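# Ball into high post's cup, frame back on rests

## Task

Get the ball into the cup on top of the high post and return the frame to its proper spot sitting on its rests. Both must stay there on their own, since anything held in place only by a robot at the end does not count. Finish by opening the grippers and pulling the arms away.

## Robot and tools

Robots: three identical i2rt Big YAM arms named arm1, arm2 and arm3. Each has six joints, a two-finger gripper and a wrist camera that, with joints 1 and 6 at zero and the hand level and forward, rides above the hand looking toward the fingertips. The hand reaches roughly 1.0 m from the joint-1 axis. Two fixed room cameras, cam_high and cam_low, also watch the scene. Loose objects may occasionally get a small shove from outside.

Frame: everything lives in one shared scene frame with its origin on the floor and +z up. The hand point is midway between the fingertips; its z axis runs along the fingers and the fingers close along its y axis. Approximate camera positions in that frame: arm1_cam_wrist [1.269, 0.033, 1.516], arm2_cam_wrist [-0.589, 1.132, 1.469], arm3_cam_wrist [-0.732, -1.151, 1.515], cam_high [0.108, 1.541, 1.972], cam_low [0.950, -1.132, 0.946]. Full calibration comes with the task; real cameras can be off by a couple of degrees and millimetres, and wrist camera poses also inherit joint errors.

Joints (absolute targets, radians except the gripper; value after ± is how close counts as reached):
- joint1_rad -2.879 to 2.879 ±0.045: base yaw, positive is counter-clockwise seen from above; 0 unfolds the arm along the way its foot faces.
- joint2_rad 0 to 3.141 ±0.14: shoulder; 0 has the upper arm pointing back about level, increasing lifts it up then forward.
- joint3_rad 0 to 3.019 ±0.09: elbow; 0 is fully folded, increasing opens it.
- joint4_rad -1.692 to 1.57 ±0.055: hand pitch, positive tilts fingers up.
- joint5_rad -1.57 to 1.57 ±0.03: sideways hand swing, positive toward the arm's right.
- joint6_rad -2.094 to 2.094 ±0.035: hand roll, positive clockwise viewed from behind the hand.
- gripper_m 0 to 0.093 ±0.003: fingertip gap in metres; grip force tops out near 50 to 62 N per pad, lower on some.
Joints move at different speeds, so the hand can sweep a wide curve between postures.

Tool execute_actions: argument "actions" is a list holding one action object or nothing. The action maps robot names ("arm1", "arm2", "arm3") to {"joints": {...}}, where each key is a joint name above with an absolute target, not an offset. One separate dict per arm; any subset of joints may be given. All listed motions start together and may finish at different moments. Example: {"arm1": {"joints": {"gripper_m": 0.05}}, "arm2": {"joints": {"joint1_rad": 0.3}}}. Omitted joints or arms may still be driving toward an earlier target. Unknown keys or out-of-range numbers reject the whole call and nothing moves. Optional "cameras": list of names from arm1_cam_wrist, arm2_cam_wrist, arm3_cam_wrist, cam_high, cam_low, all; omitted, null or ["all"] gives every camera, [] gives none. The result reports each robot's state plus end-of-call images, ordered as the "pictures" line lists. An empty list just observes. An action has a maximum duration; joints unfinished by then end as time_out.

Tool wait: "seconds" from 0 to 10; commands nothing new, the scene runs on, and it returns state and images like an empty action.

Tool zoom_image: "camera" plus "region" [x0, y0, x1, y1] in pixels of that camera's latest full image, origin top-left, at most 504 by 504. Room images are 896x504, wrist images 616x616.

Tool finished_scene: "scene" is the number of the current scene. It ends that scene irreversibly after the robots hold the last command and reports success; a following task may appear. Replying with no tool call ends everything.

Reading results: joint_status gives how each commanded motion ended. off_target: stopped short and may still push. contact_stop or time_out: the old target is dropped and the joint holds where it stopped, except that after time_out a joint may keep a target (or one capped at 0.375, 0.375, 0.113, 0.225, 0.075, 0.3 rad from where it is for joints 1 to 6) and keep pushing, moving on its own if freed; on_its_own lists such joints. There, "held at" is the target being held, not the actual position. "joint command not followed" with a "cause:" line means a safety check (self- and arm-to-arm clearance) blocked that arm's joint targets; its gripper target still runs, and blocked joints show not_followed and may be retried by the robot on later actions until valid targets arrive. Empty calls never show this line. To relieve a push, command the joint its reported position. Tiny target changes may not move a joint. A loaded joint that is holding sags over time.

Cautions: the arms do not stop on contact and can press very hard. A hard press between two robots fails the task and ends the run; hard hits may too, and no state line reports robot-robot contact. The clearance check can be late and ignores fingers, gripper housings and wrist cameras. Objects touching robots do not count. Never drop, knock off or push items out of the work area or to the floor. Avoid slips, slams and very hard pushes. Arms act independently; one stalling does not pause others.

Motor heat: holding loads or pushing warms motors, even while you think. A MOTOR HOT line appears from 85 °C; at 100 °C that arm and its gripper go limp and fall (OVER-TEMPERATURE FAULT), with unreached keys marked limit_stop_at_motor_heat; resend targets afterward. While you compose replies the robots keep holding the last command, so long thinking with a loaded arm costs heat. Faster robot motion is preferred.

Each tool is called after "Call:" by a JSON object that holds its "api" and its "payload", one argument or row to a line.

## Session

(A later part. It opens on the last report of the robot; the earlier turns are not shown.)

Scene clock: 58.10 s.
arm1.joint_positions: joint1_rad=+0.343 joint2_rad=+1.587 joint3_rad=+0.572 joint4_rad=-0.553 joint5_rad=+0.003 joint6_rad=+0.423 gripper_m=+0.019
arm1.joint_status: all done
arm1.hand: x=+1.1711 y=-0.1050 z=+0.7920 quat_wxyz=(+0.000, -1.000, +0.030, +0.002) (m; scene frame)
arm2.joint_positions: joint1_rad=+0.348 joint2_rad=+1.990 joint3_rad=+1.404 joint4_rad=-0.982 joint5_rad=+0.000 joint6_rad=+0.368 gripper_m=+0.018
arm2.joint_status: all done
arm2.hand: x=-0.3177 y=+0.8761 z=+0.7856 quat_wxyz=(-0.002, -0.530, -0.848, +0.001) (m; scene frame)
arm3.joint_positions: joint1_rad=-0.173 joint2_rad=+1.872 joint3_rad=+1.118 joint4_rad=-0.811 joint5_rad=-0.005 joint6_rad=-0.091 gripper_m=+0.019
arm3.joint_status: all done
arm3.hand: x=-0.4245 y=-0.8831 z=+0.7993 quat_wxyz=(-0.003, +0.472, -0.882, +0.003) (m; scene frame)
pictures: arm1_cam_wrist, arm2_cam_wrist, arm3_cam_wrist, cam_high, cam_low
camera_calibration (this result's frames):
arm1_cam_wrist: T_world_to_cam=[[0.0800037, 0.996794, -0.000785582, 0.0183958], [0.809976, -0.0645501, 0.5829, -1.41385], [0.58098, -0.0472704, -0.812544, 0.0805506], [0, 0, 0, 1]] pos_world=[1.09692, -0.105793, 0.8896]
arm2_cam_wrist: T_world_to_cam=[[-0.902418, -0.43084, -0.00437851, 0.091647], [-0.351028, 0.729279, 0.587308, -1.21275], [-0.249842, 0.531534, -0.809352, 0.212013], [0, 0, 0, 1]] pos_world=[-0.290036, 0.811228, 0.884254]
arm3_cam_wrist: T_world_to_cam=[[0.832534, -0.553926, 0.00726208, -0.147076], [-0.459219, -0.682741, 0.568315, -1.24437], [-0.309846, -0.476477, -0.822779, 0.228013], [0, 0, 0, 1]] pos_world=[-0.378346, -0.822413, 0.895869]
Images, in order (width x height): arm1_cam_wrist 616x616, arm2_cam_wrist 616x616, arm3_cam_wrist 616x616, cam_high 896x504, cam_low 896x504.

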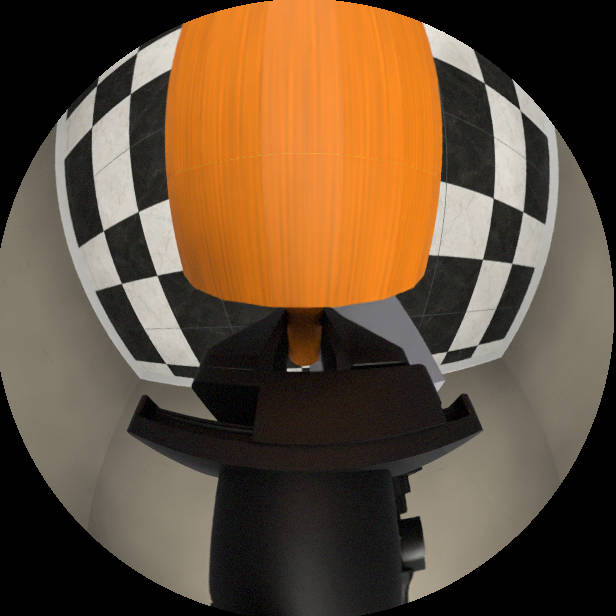

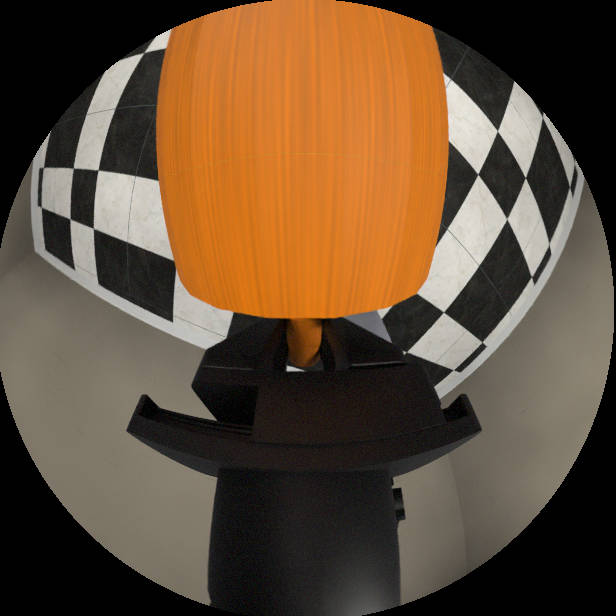

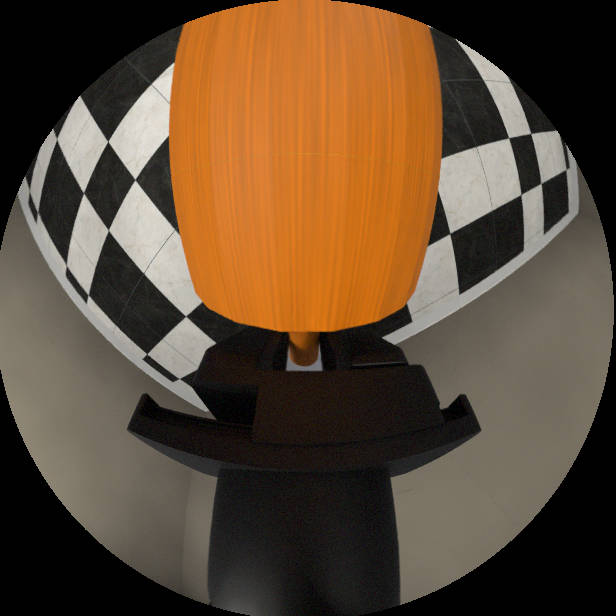

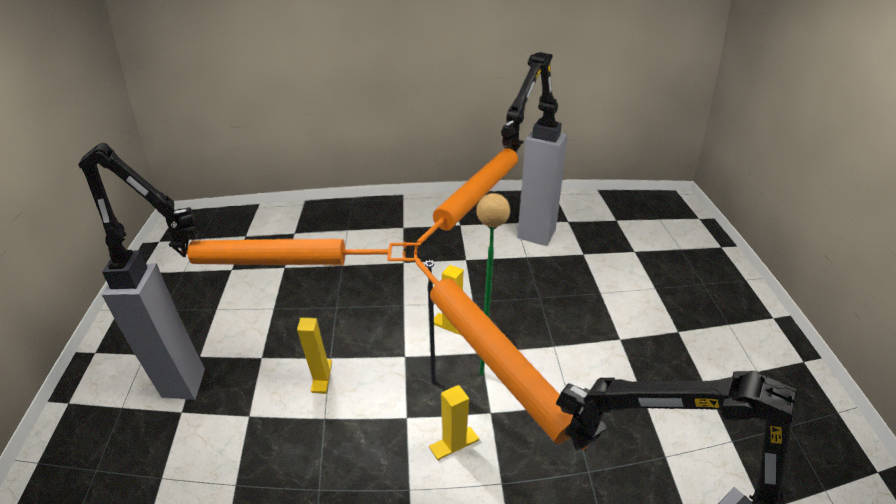

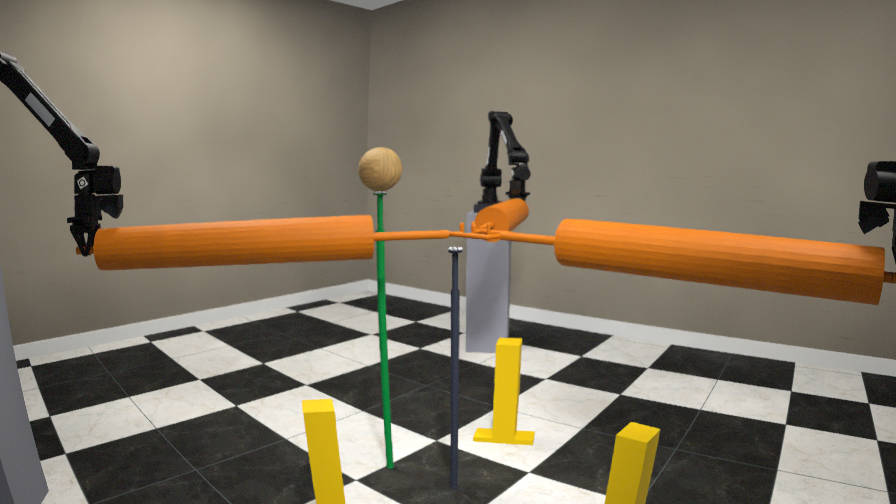

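Call:
{"api": "execute_actions", "payload": {
  "actions": [
    {"arm1":{"joints":{"joint1_rad":0.415,"joint2_rad":1.73,"joint3_rad":0.428,"joint4_rad":-0.258,"joint6_rad":0.502}},"arm2":{"joints":{"joint1_rad":0.401,"joint2_rad":2.14,"joint3_rad":1.548,"joint4_rad":-0.914,"joint6_rad":0.431}},"arm3":{"joints":{"joint1_rad":-0.241,"joint2_rad":2.031,"joint3_rad":1.24,"joint4_rad":-0.721,"joint6_rad":-0.165}}}
  ],
  "cameras": []
}}

Call:
{"api": "execute_actions", "payload": {
  "actions": [
    {"arm1":{"joints":{"joint1_rad":0.412,"joint2_rad":2.17,"joint3_rad":0.506,"joint4_rad":0.118}},"arm2":{"joints":{"joint2_rad":2.315,"joint3_rad":1.535,"joint4_rad":-0.739}},"arm3":{"joints":{"joint1_rad":-0.238,"joint2_rad":2.244,"joint3_rad":1.26,"joint4_rad":-0.527}}}
  ],
  "cameras": ["arm1_cam_wrist"]
}}

Scene clock: 62.80 s.
arm1.joint_positions: joint1_rad=+0.407 joint2_rad=+1.727 joint3_rad=+0.432 joint4_rad=-0.269 joint5_rad=+0.003 joint6_rad=+0.487 gripper_m=+0.019
arm1.joint_status: all done
arm1.hand: x=+1.2187 y=-0.1042 z=+0.7350 quat_wxyz=(-0.001, -1.000, +0.030, +0.004) (m; scene frame)
arm2.joint_positions: joint1_rad=+0.401 joint2_rad=+2.163 joint3_rad=+1.503 joint4_rad=-0.908 joint5_rad=-0.003 joint6_rad=+0.424 gripper_m=+0.018
arm2.joint_status: all done
arm2.hand: x=-0.2707 y=+0.8761 z=+0.7207 quat_wxyz=(-0.002, -0.531, -0.847, -0.001) (m; scene frame)
arm3.joint_positions: joint1_rad=-0.239 joint2_rad=+2.057 joint3_rad=+1.205 joint4_rad=-0.720 joint5_rad=-0.001 joint6_rad=-0.161 gripper_m=+0.019
arm3.joint_status: all done
arm3.hand: x=-0.3781 y=-0.8821 z=+0.7350 quat_wxyz=(+0.000, +0.474, -0.881, +0.007) (m; scene frame)
pictures: none
No camera images: the call's "cameras" was empty. Leave "cameras" out to get every camera's image.

Scene clock: 63.87 s.
arm1.joint_positions: joint1_rad=+0.408 joint2_rad=+2.166 joint3_rad=+0.500 joint4_rad=+0.103 joint5_rad=+0.004 joint6_rad=+0.490 gripper_m=+0.019
arm1.joint_status: all done
arm1.hand: x=+1.2165 y=-0.1057 z=+0.6342 quat_wxyz=(-0.001, -1.000, +0.031, +0.005) (m; scene frame)
arm2.joint_positions: joint1_rad=+0.396 joint2_rad=+2.341 joint3_rad=+1.503 joint4_rad=-0.732 joint5_rad=-0.002 joint6_rad=+0.420 gripper_m=+0.018
arm2.joint_status: all done
arm2.hand: x=-0.2742 y=+0.8749 z=+0.6191 quat_wxyz=(-0.001, -0.532, -0.847, -0.001) (m; scene frame)
arm3.joint_positions: joint1_rad=-0.234 joint2_rad=+2.272 joint3_rad=+1.223 joint4_rad=-0.524 joint5_rad=+0.000 joint6_rad=-0.158 gripper_m=+0.019
arm3.joint_status: all done
arm3.hand: x=-0.3808 y=-0.8831 z=+0.6339 quat_wxyz=(+0.000, +0.475, -0.880, +0.007) (m; scene frame)
pictures: arm1_cam_wrist
camera_calibration (this result's frames):
arm1_cam_wrist: T_world_to_cam=[[0.0819067, 0.996636, -0.00298751, 0.0143068], [0.812924, -0.0650739, 0.578723, -1.35969], [0.576581, -0.0498299, -0.815519, -0.0671691], [0, 0, 0, 1]] pos_world=[1.14288, -0.106086, 0.732146]
Images, in order (width x height): arm1_cam_wrist 616x616.

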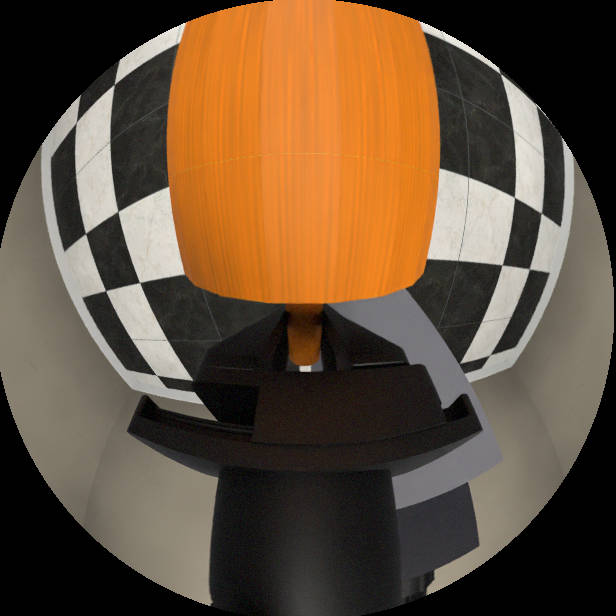

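Call:
{"api": "execute_actions", "payload": {
  "actions": [
    {"arm1":{"joints":{"joint1_rad":0.414,"joint2_rad":2.55,"joint3_rad":0.651,"joint4_rad":0.342}},"arm2":{"joints":{"joint1_rad":0.404,"joint2_rad":2.506,"joint3_rad":1.614,"joint4_rad":-0.61,"joint6_rad":0.422}},"arm3":{"joints":{"joint1_rad":-0.24,"joint2_rad":2.466,"joint3_rad":1.343,"joint4_rad":-0.384,"joint6_rad":-0.15}}}
  ],
  "cameras": []
}}

Scene clock: 65.13 s.
arm1.joint_positions: joint1_rad=+0.413 joint2_rad=+2.540 joint3_rad=+0.651 joint4_rad=+0.329 joint5_rad=+0.004 joint6_rad=+0.494 gripper_m=+0.019
arm1.joint_status: all done
arm1.hand: x=+1.2176 y=-0.1066 z=+0.5345 quat_wxyz=(-0.001, -1.000, +0.031, +0.006) (m; scene frame)
arm2.joint_positions: joint1_rad=+0.398 joint2_rad=+2.532 joint3_rad=+1.573 joint4_rad=-0.608 joint5_rad=-0.002 joint6_rad=+0.419 gripper_m=+0.018
arm2.joint_status: all done
arm2.hand: x=-0.2723 y=+0.8748 z=+0.5269 quat_wxyz=(-0.002, -0.531, -0.848, -0.001) (m; scene frame)
arm3.joint_positions: joint1_rad=-0.233 joint2_rad=+2.495 joint3_rad=+1.310 joint4_rad=-0.385 joint5_rad=-0.002 joint6_rad=-0.153 gripper_m=+0.019
arm3.joint_status: all done
arm3.hand: x=-0.3797 y=-0.8825 z=+0.5397 quat_wxyz=(-0.001, +0.473, -0.881, +0.006) (m; scene frame)
pictures: none
No camera images: the call's "cameras" was empty. Leave "cameras" out to get every camera's image.

Call:
{"api": "execute_actions", "payload": {
  "actions": [
    {"arm1":{"joints":{"joint1_rad":0.412,"joint2_rad":2.788,"joint3_rad":0.8,"joint4_rad":0.417,"joint6_rad":0.491}},"arm2":{"joints":{"joint2_rad":2.672,"joint3_rad":1.715,"joint4_rad":-0.543}},"arm3":{"joints":{"joint2_rad":2.646,"joint3_rad":1.455,"joint4_rad":-0.31}}}
  ],
  "cameras": ["cam_low","cam_high"]
}}

Scene clock: 66.23 s.
arm1.joint_positions: joint1_rad=+0.413 joint2_rad=+2.778 joint3_rad=+0.804 joint4_rad=+0.412 joint5_rad=+0.004 joint6_rad=+0.494 gripper_m=+0.019
arm1.joint_status: all done
arm1.hand: x=+1.2207 y=-0.1053 z=+0.4588 quat_wxyz=(-0.001, -1.000, +0.031, +0.005) (m; scene frame)
arm2.joint_positions: joint1_rad=+0.403 joint2_rad=+2.694 joint3_rad=+1.674 joint4_rad=-0.547 joint5_rad=-0.001 joint6_rad=+0.425 gripper_m=+0.018
arm2.joint_status: all done
arm2.hand: x=-0.2692 y=+0.8757 z=+0.4557 quat_wxyz=(-0.002, -0.531, -0.847, +0.000) (m; scene frame)
arm3.joint_positions: joint1_rad=-0.235 joint2_rad=+2.675 joint3_rad=+1.427 joint4_rad=-0.314 joint5_rad=-0.004 joint6_rad=-0.153 gripper_m=+0.019
arm3.joint_status: all done
arm3.hand: x=-0.3754 y=-0.8805 z=+0.4668 quat_wxyz=(-0.005, +0.472, -0.882, +0.003) (m; scene frame)
pictures: cam_high, cam_low
Images, in order (width x height): cam_high 896x504, cam_low 896x504.

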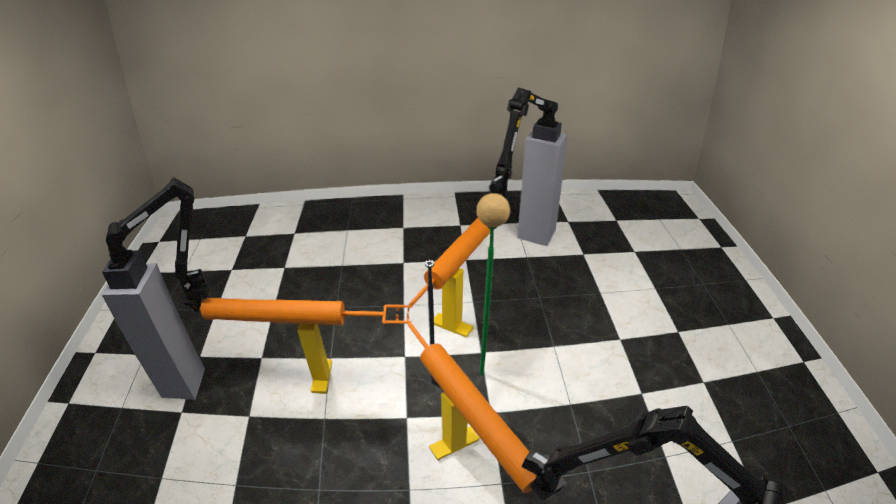

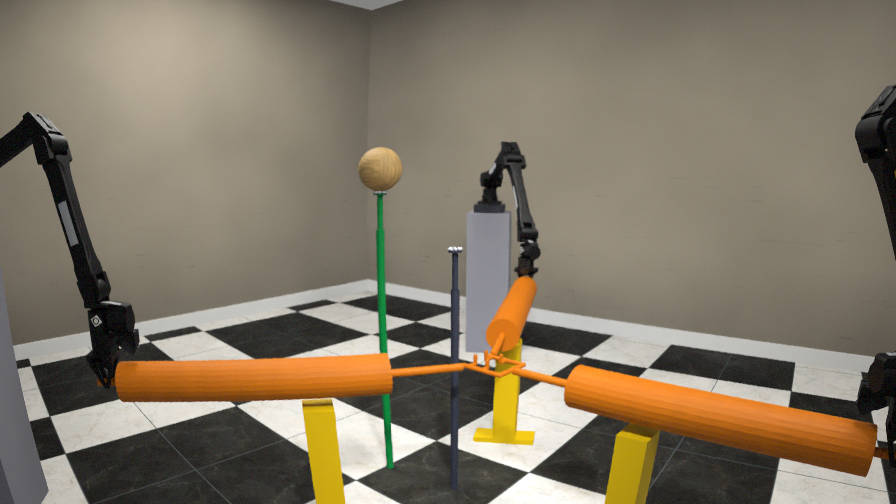

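Call:
{"api": "execute_actions", "payload": {
  "actions": [
    {"arm1":{"joints":{"joint2_rad":2.858,"joint3_rad":0.862,"joint4_rad":0.425}},"arm2":{"joints":{"joint1_rad":0.399,"joint2_rad":2.745,"joint3_rad":1.754,"joint4_rad":-0.525}},"arm3":{"joints":{"joint1_rad":-0.236,"joint2_rad":2.718,"joint3_rad":1.494,"joint4_rad":-0.293}}}
  ],
  "cameras": ["cam_low"]
}}

Scene clock: 67.10 s.
arm1.joint_positions: joint1_rad=+0.413 joint2_rad=+2.846 joint3_rad=+0.862 joint4_rad=+0.420 joint5_rad=+0.003 joint6_rad=+0.494 gripper_m=+0.019
arm1.joint_status: all done
arm1.hand: x=+1.2210 y=-0.1053 z=+0.4343 quat_wxyz=(-0.001, -1.000, +0.031, +0.004) (m; scene frame)
arm2.joint_positions: joint1_rad=+0.403 joint2_rad=+2.748 joint3_rad=+1.714 joint4_rad=-0.533 joint5_rad=-0.001 joint6_rad=+0.425 gripper_m=+0.018
arm2.joint_status: all done
arm2.hand: x=-0.2692 y=+0.8757 z=+0.4324 quat_wxyz=(-0.002, -0.531, -0.847, +0.000) (m; scene frame)
arm3.joint_positions: joint1_rad=-0.235 joint2_rad=+2.729 joint3_rad=+1.467 joint4_rad=-0.300 joint5_rad=-0.004 joint6_rad=-0.153 gripper_m=+0.019
arm3.joint_status: all done
arm3.hand: x=-0.3749 y=-0.8805 z=+0.4452 quat_wxyz=(-0.005, +0.472, -0.882, +0.004) (m; scene frame)
pictures: cam_low
Images, in order (width x height): cam_low 896x504.

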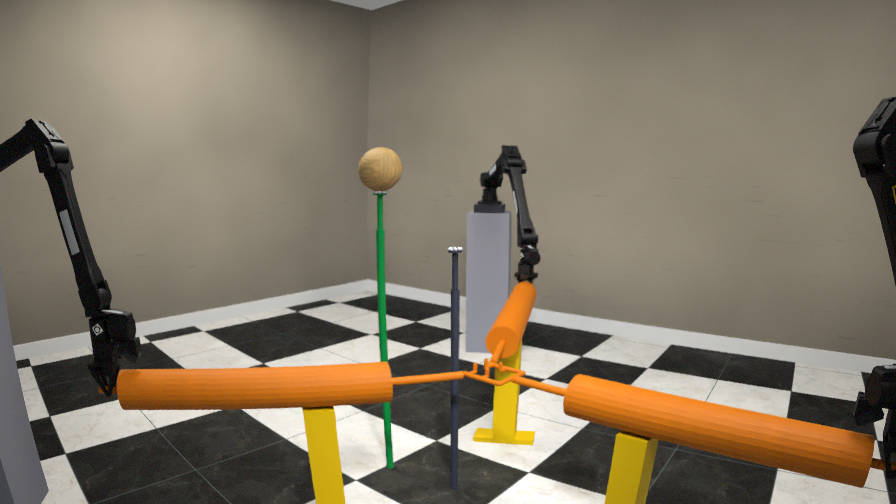

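Call:
{"api": "execute_actions", "payload": {
  "actions": [
    {"arm1":{"joints":{"joint2_rad":2.846,"gripper_m":0.07}},"arm2":{"joints":{"joint2_rad":2.758,"joint3_rad":1.73,"gripper_m":0.07}},"arm3":{"joints":{"joint2_rad":2.731,"joint3_rad":1.475,"gripper_m":0.07}}}
  ],
  "cameras": []
}}

Call:
{"api": "execute_actions", "payload": {
  "actions": [
    {"arm1":{"joints":{"joint2_rad":2.5,"joint3_rad":0.53}},"arm2":{"joints":{"joint2_rad":2.1,"joint3_rad":1.07}},"arm3":{"joints":{"joint2_rad":2.1,"joint3_rad":0.85}}}
  ],
  "cameras": ["cam_low","cam_high"]
}}

Scene clock: 67.97 s.
arm1.joint_positions: joint1_rad=+0.413 joint2_rad=+2.846 joint3_rad=+0.862 joint4_rad=+0.420 joint5_rad=+0.003 joint6_rad=+0.494 gripper_m=+0.070
arm1.joint_status: all done
arm1.hand: x=+1.2210 y=-0.1054 z=+0.4343 quat_wxyz=(-0.001, -1.000, +0.031, +0.004) (m; scene frame)
arm2.joint_positions: joint1_rad=+0.403 joint2_rad=+2.748 joint3_rad=+1.714 joint4_rad=-0.533 joint5_rad=-0.001 joint6_rad=+0.425 gripper_m=+0.070
arm2.joint_status: all done
arm2.hand: x=-0.2692 y=+0.8757 z=+0.4324 quat_wxyz=(-0.002, -0.531, -0.847, +0.000) (m; scene frame)
arm3.joint_positions: joint1_rad=-0.235 joint2_rad=+2.728 joint3_rad=+1.467 joint4_rad=-0.300 joint5_rad=-0.002 joint6_rad=-0.153 gripper_m=+0.070
arm3.joint_status: all done
arm3.hand: x=-0.3747 y=-0.8805 z=+0.4454 quat_wxyz=(-0.005, +0.472, -0.882, +0.004) (m; scene frame)
pictures: none
No camera images: the call's "cameras" was empty. Leave "cameras" out to get every camera's image.

Scene clock: 69.40 s.
arm1.joint_positions: joint1_rad=+0.413 joint2_rad=+2.496 joint3_rad=+0.548 joint4_rad=+0.420 joint5_rad=+0.003 joint6_rad=+0.494 gripper_m=+0.070
arm1.joint_status: all done
arm1.hand: x=+1.2362 y=-0.0981 z=+0.5575 quat_wxyz=(-0.009, -0.999, +0.031, +0.020) (m; scene frame)
arm2.joint_positions: joint1_rad=+0.403 joint2_rad=+2.086 joint3_rad=+1.071 joint4_rad=-0.533 joint5_rad=-0.001 joint6_rad=+0.425 gripper_m=+0.070
arm2.joint_status: all done
arm2.hand: x=-0.3607 y=+0.9520 z=+0.6500 quat_wxyz=(-0.011, -0.531, -0.847, +0.001) (m; scene frame)
arm3.joint_positions: joint1_rad=-0.235 joint2_rad=+2.086 joint3_rad=+0.851 joint4_rad=-0.298 joint5_rad=-0.002 joint6_rad=-0.153 gripper_m=+0.070
arm3.joint_status: all done
arm3.hand: x=-0.4516 y=-0.9605 z=+0.6553 quat_wxyz=(-0.019, +0.472, -0.882, -0.001) (m; scene frame)
pictures: cam_high, cam_low
Images, in order (width x height): cam_high 896x504, cam_low 896x504.

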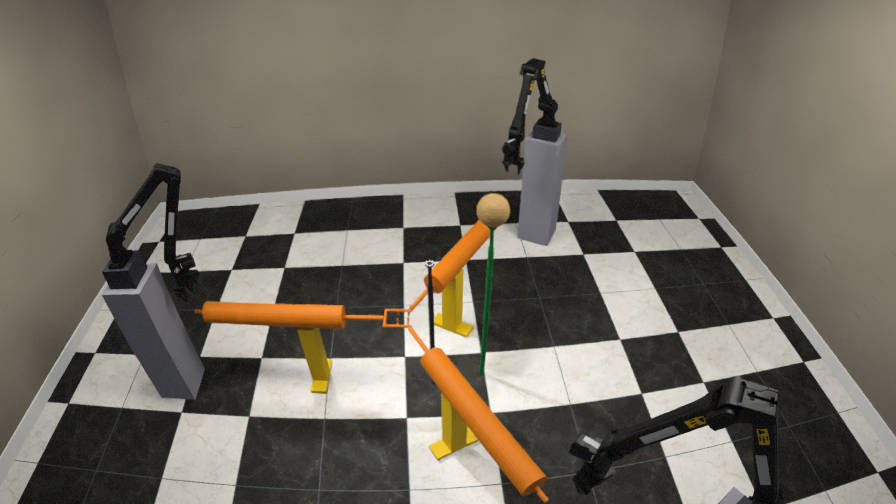

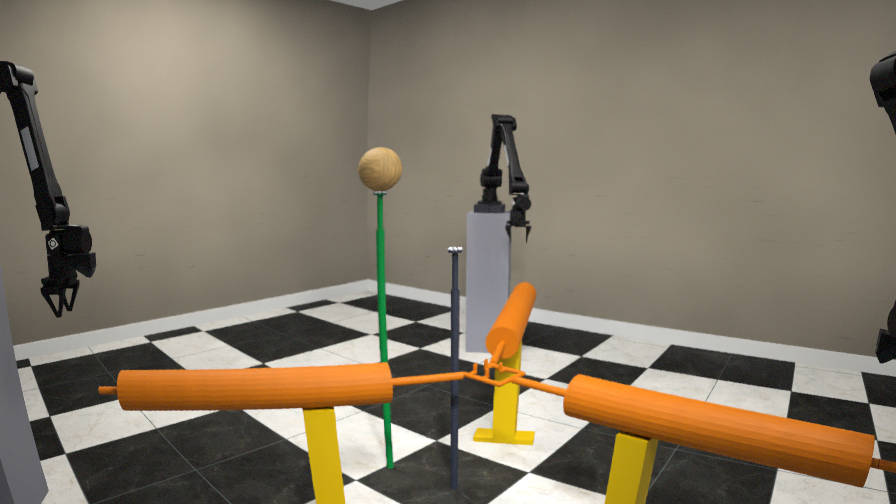

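Call:
{"api": "execute_actions", "payload": {
  "actions": [
    {"arm1":{"joints":{"joint2_rad":1.9,"joint3_rad":0.5,"joint4_rad":-0.1}},"arm2":{"joints":{"joint2_rad":1.8,"joint3_rad":0.9}},"arm3":{"joints":{"joint2_rad":1.8,"joint3_rad":0.7}}}
  ],
  "cameras": ["cam_high"]
}}

Call:
{"api": "finished_scene", "payload": {
  "scene": 1
}}

Scene clock: 70.90 s.
arm1.joint_positions: joint1_rad=+0.413 joint2_rad=+1.901 joint3_rad=+0.507 joint4_rad=-0.093 joint5_rad=+0.003 joint6_rad=+0.494 gripper_m=+0.070
arm1.joint_status: all done
arm1.hand: x=+1.1800 y=-0.1239 z=+0.7001 quat_wxyz=(-0.018, -0.999, +0.031, +0.039) (m; scene frame)
arm2.joint_positions: joint1_rad=+0.403 joint2_rad=+1.786 joint3_rad=+0.892 joint4_rad=-0.532 joint5_rad=-0.001 joint6_rad=+0.425 gripper_m=+0.070
arm2.joint_status: all done
arm2.hand: x=-0.3841 y=+0.9715 z=+0.7388 quat_wxyz=(-0.072, -0.530, -0.845, +0.009) (m; scene frame)
arm3.joint_positions: joint1_rad=-0.235 joint2_rad=+1.784 joint3_rad=+0.695 joint4_rad=-0.297 joint5_rad=-0.002 joint6_rad=-0.153 gripper_m=+0.070
arm3.joint_status: all done
arm3.hand: x=-0.4608 y=-0.9688 z=+0.7411 quat_wxyz=(-0.088, +0.470, -0.878, -0.025) (m; scene frame)
pictures: cam_high
Images, in order (width x height): cam_high 896x504.

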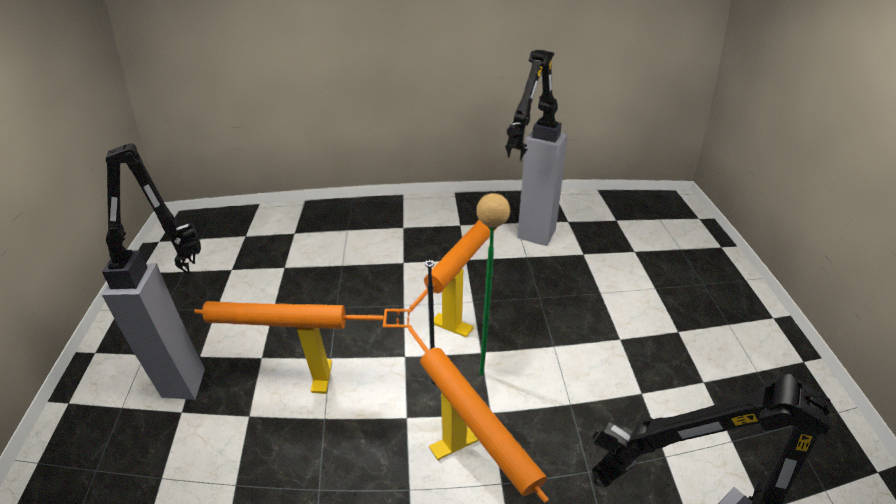

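The scene is finished: the task was done.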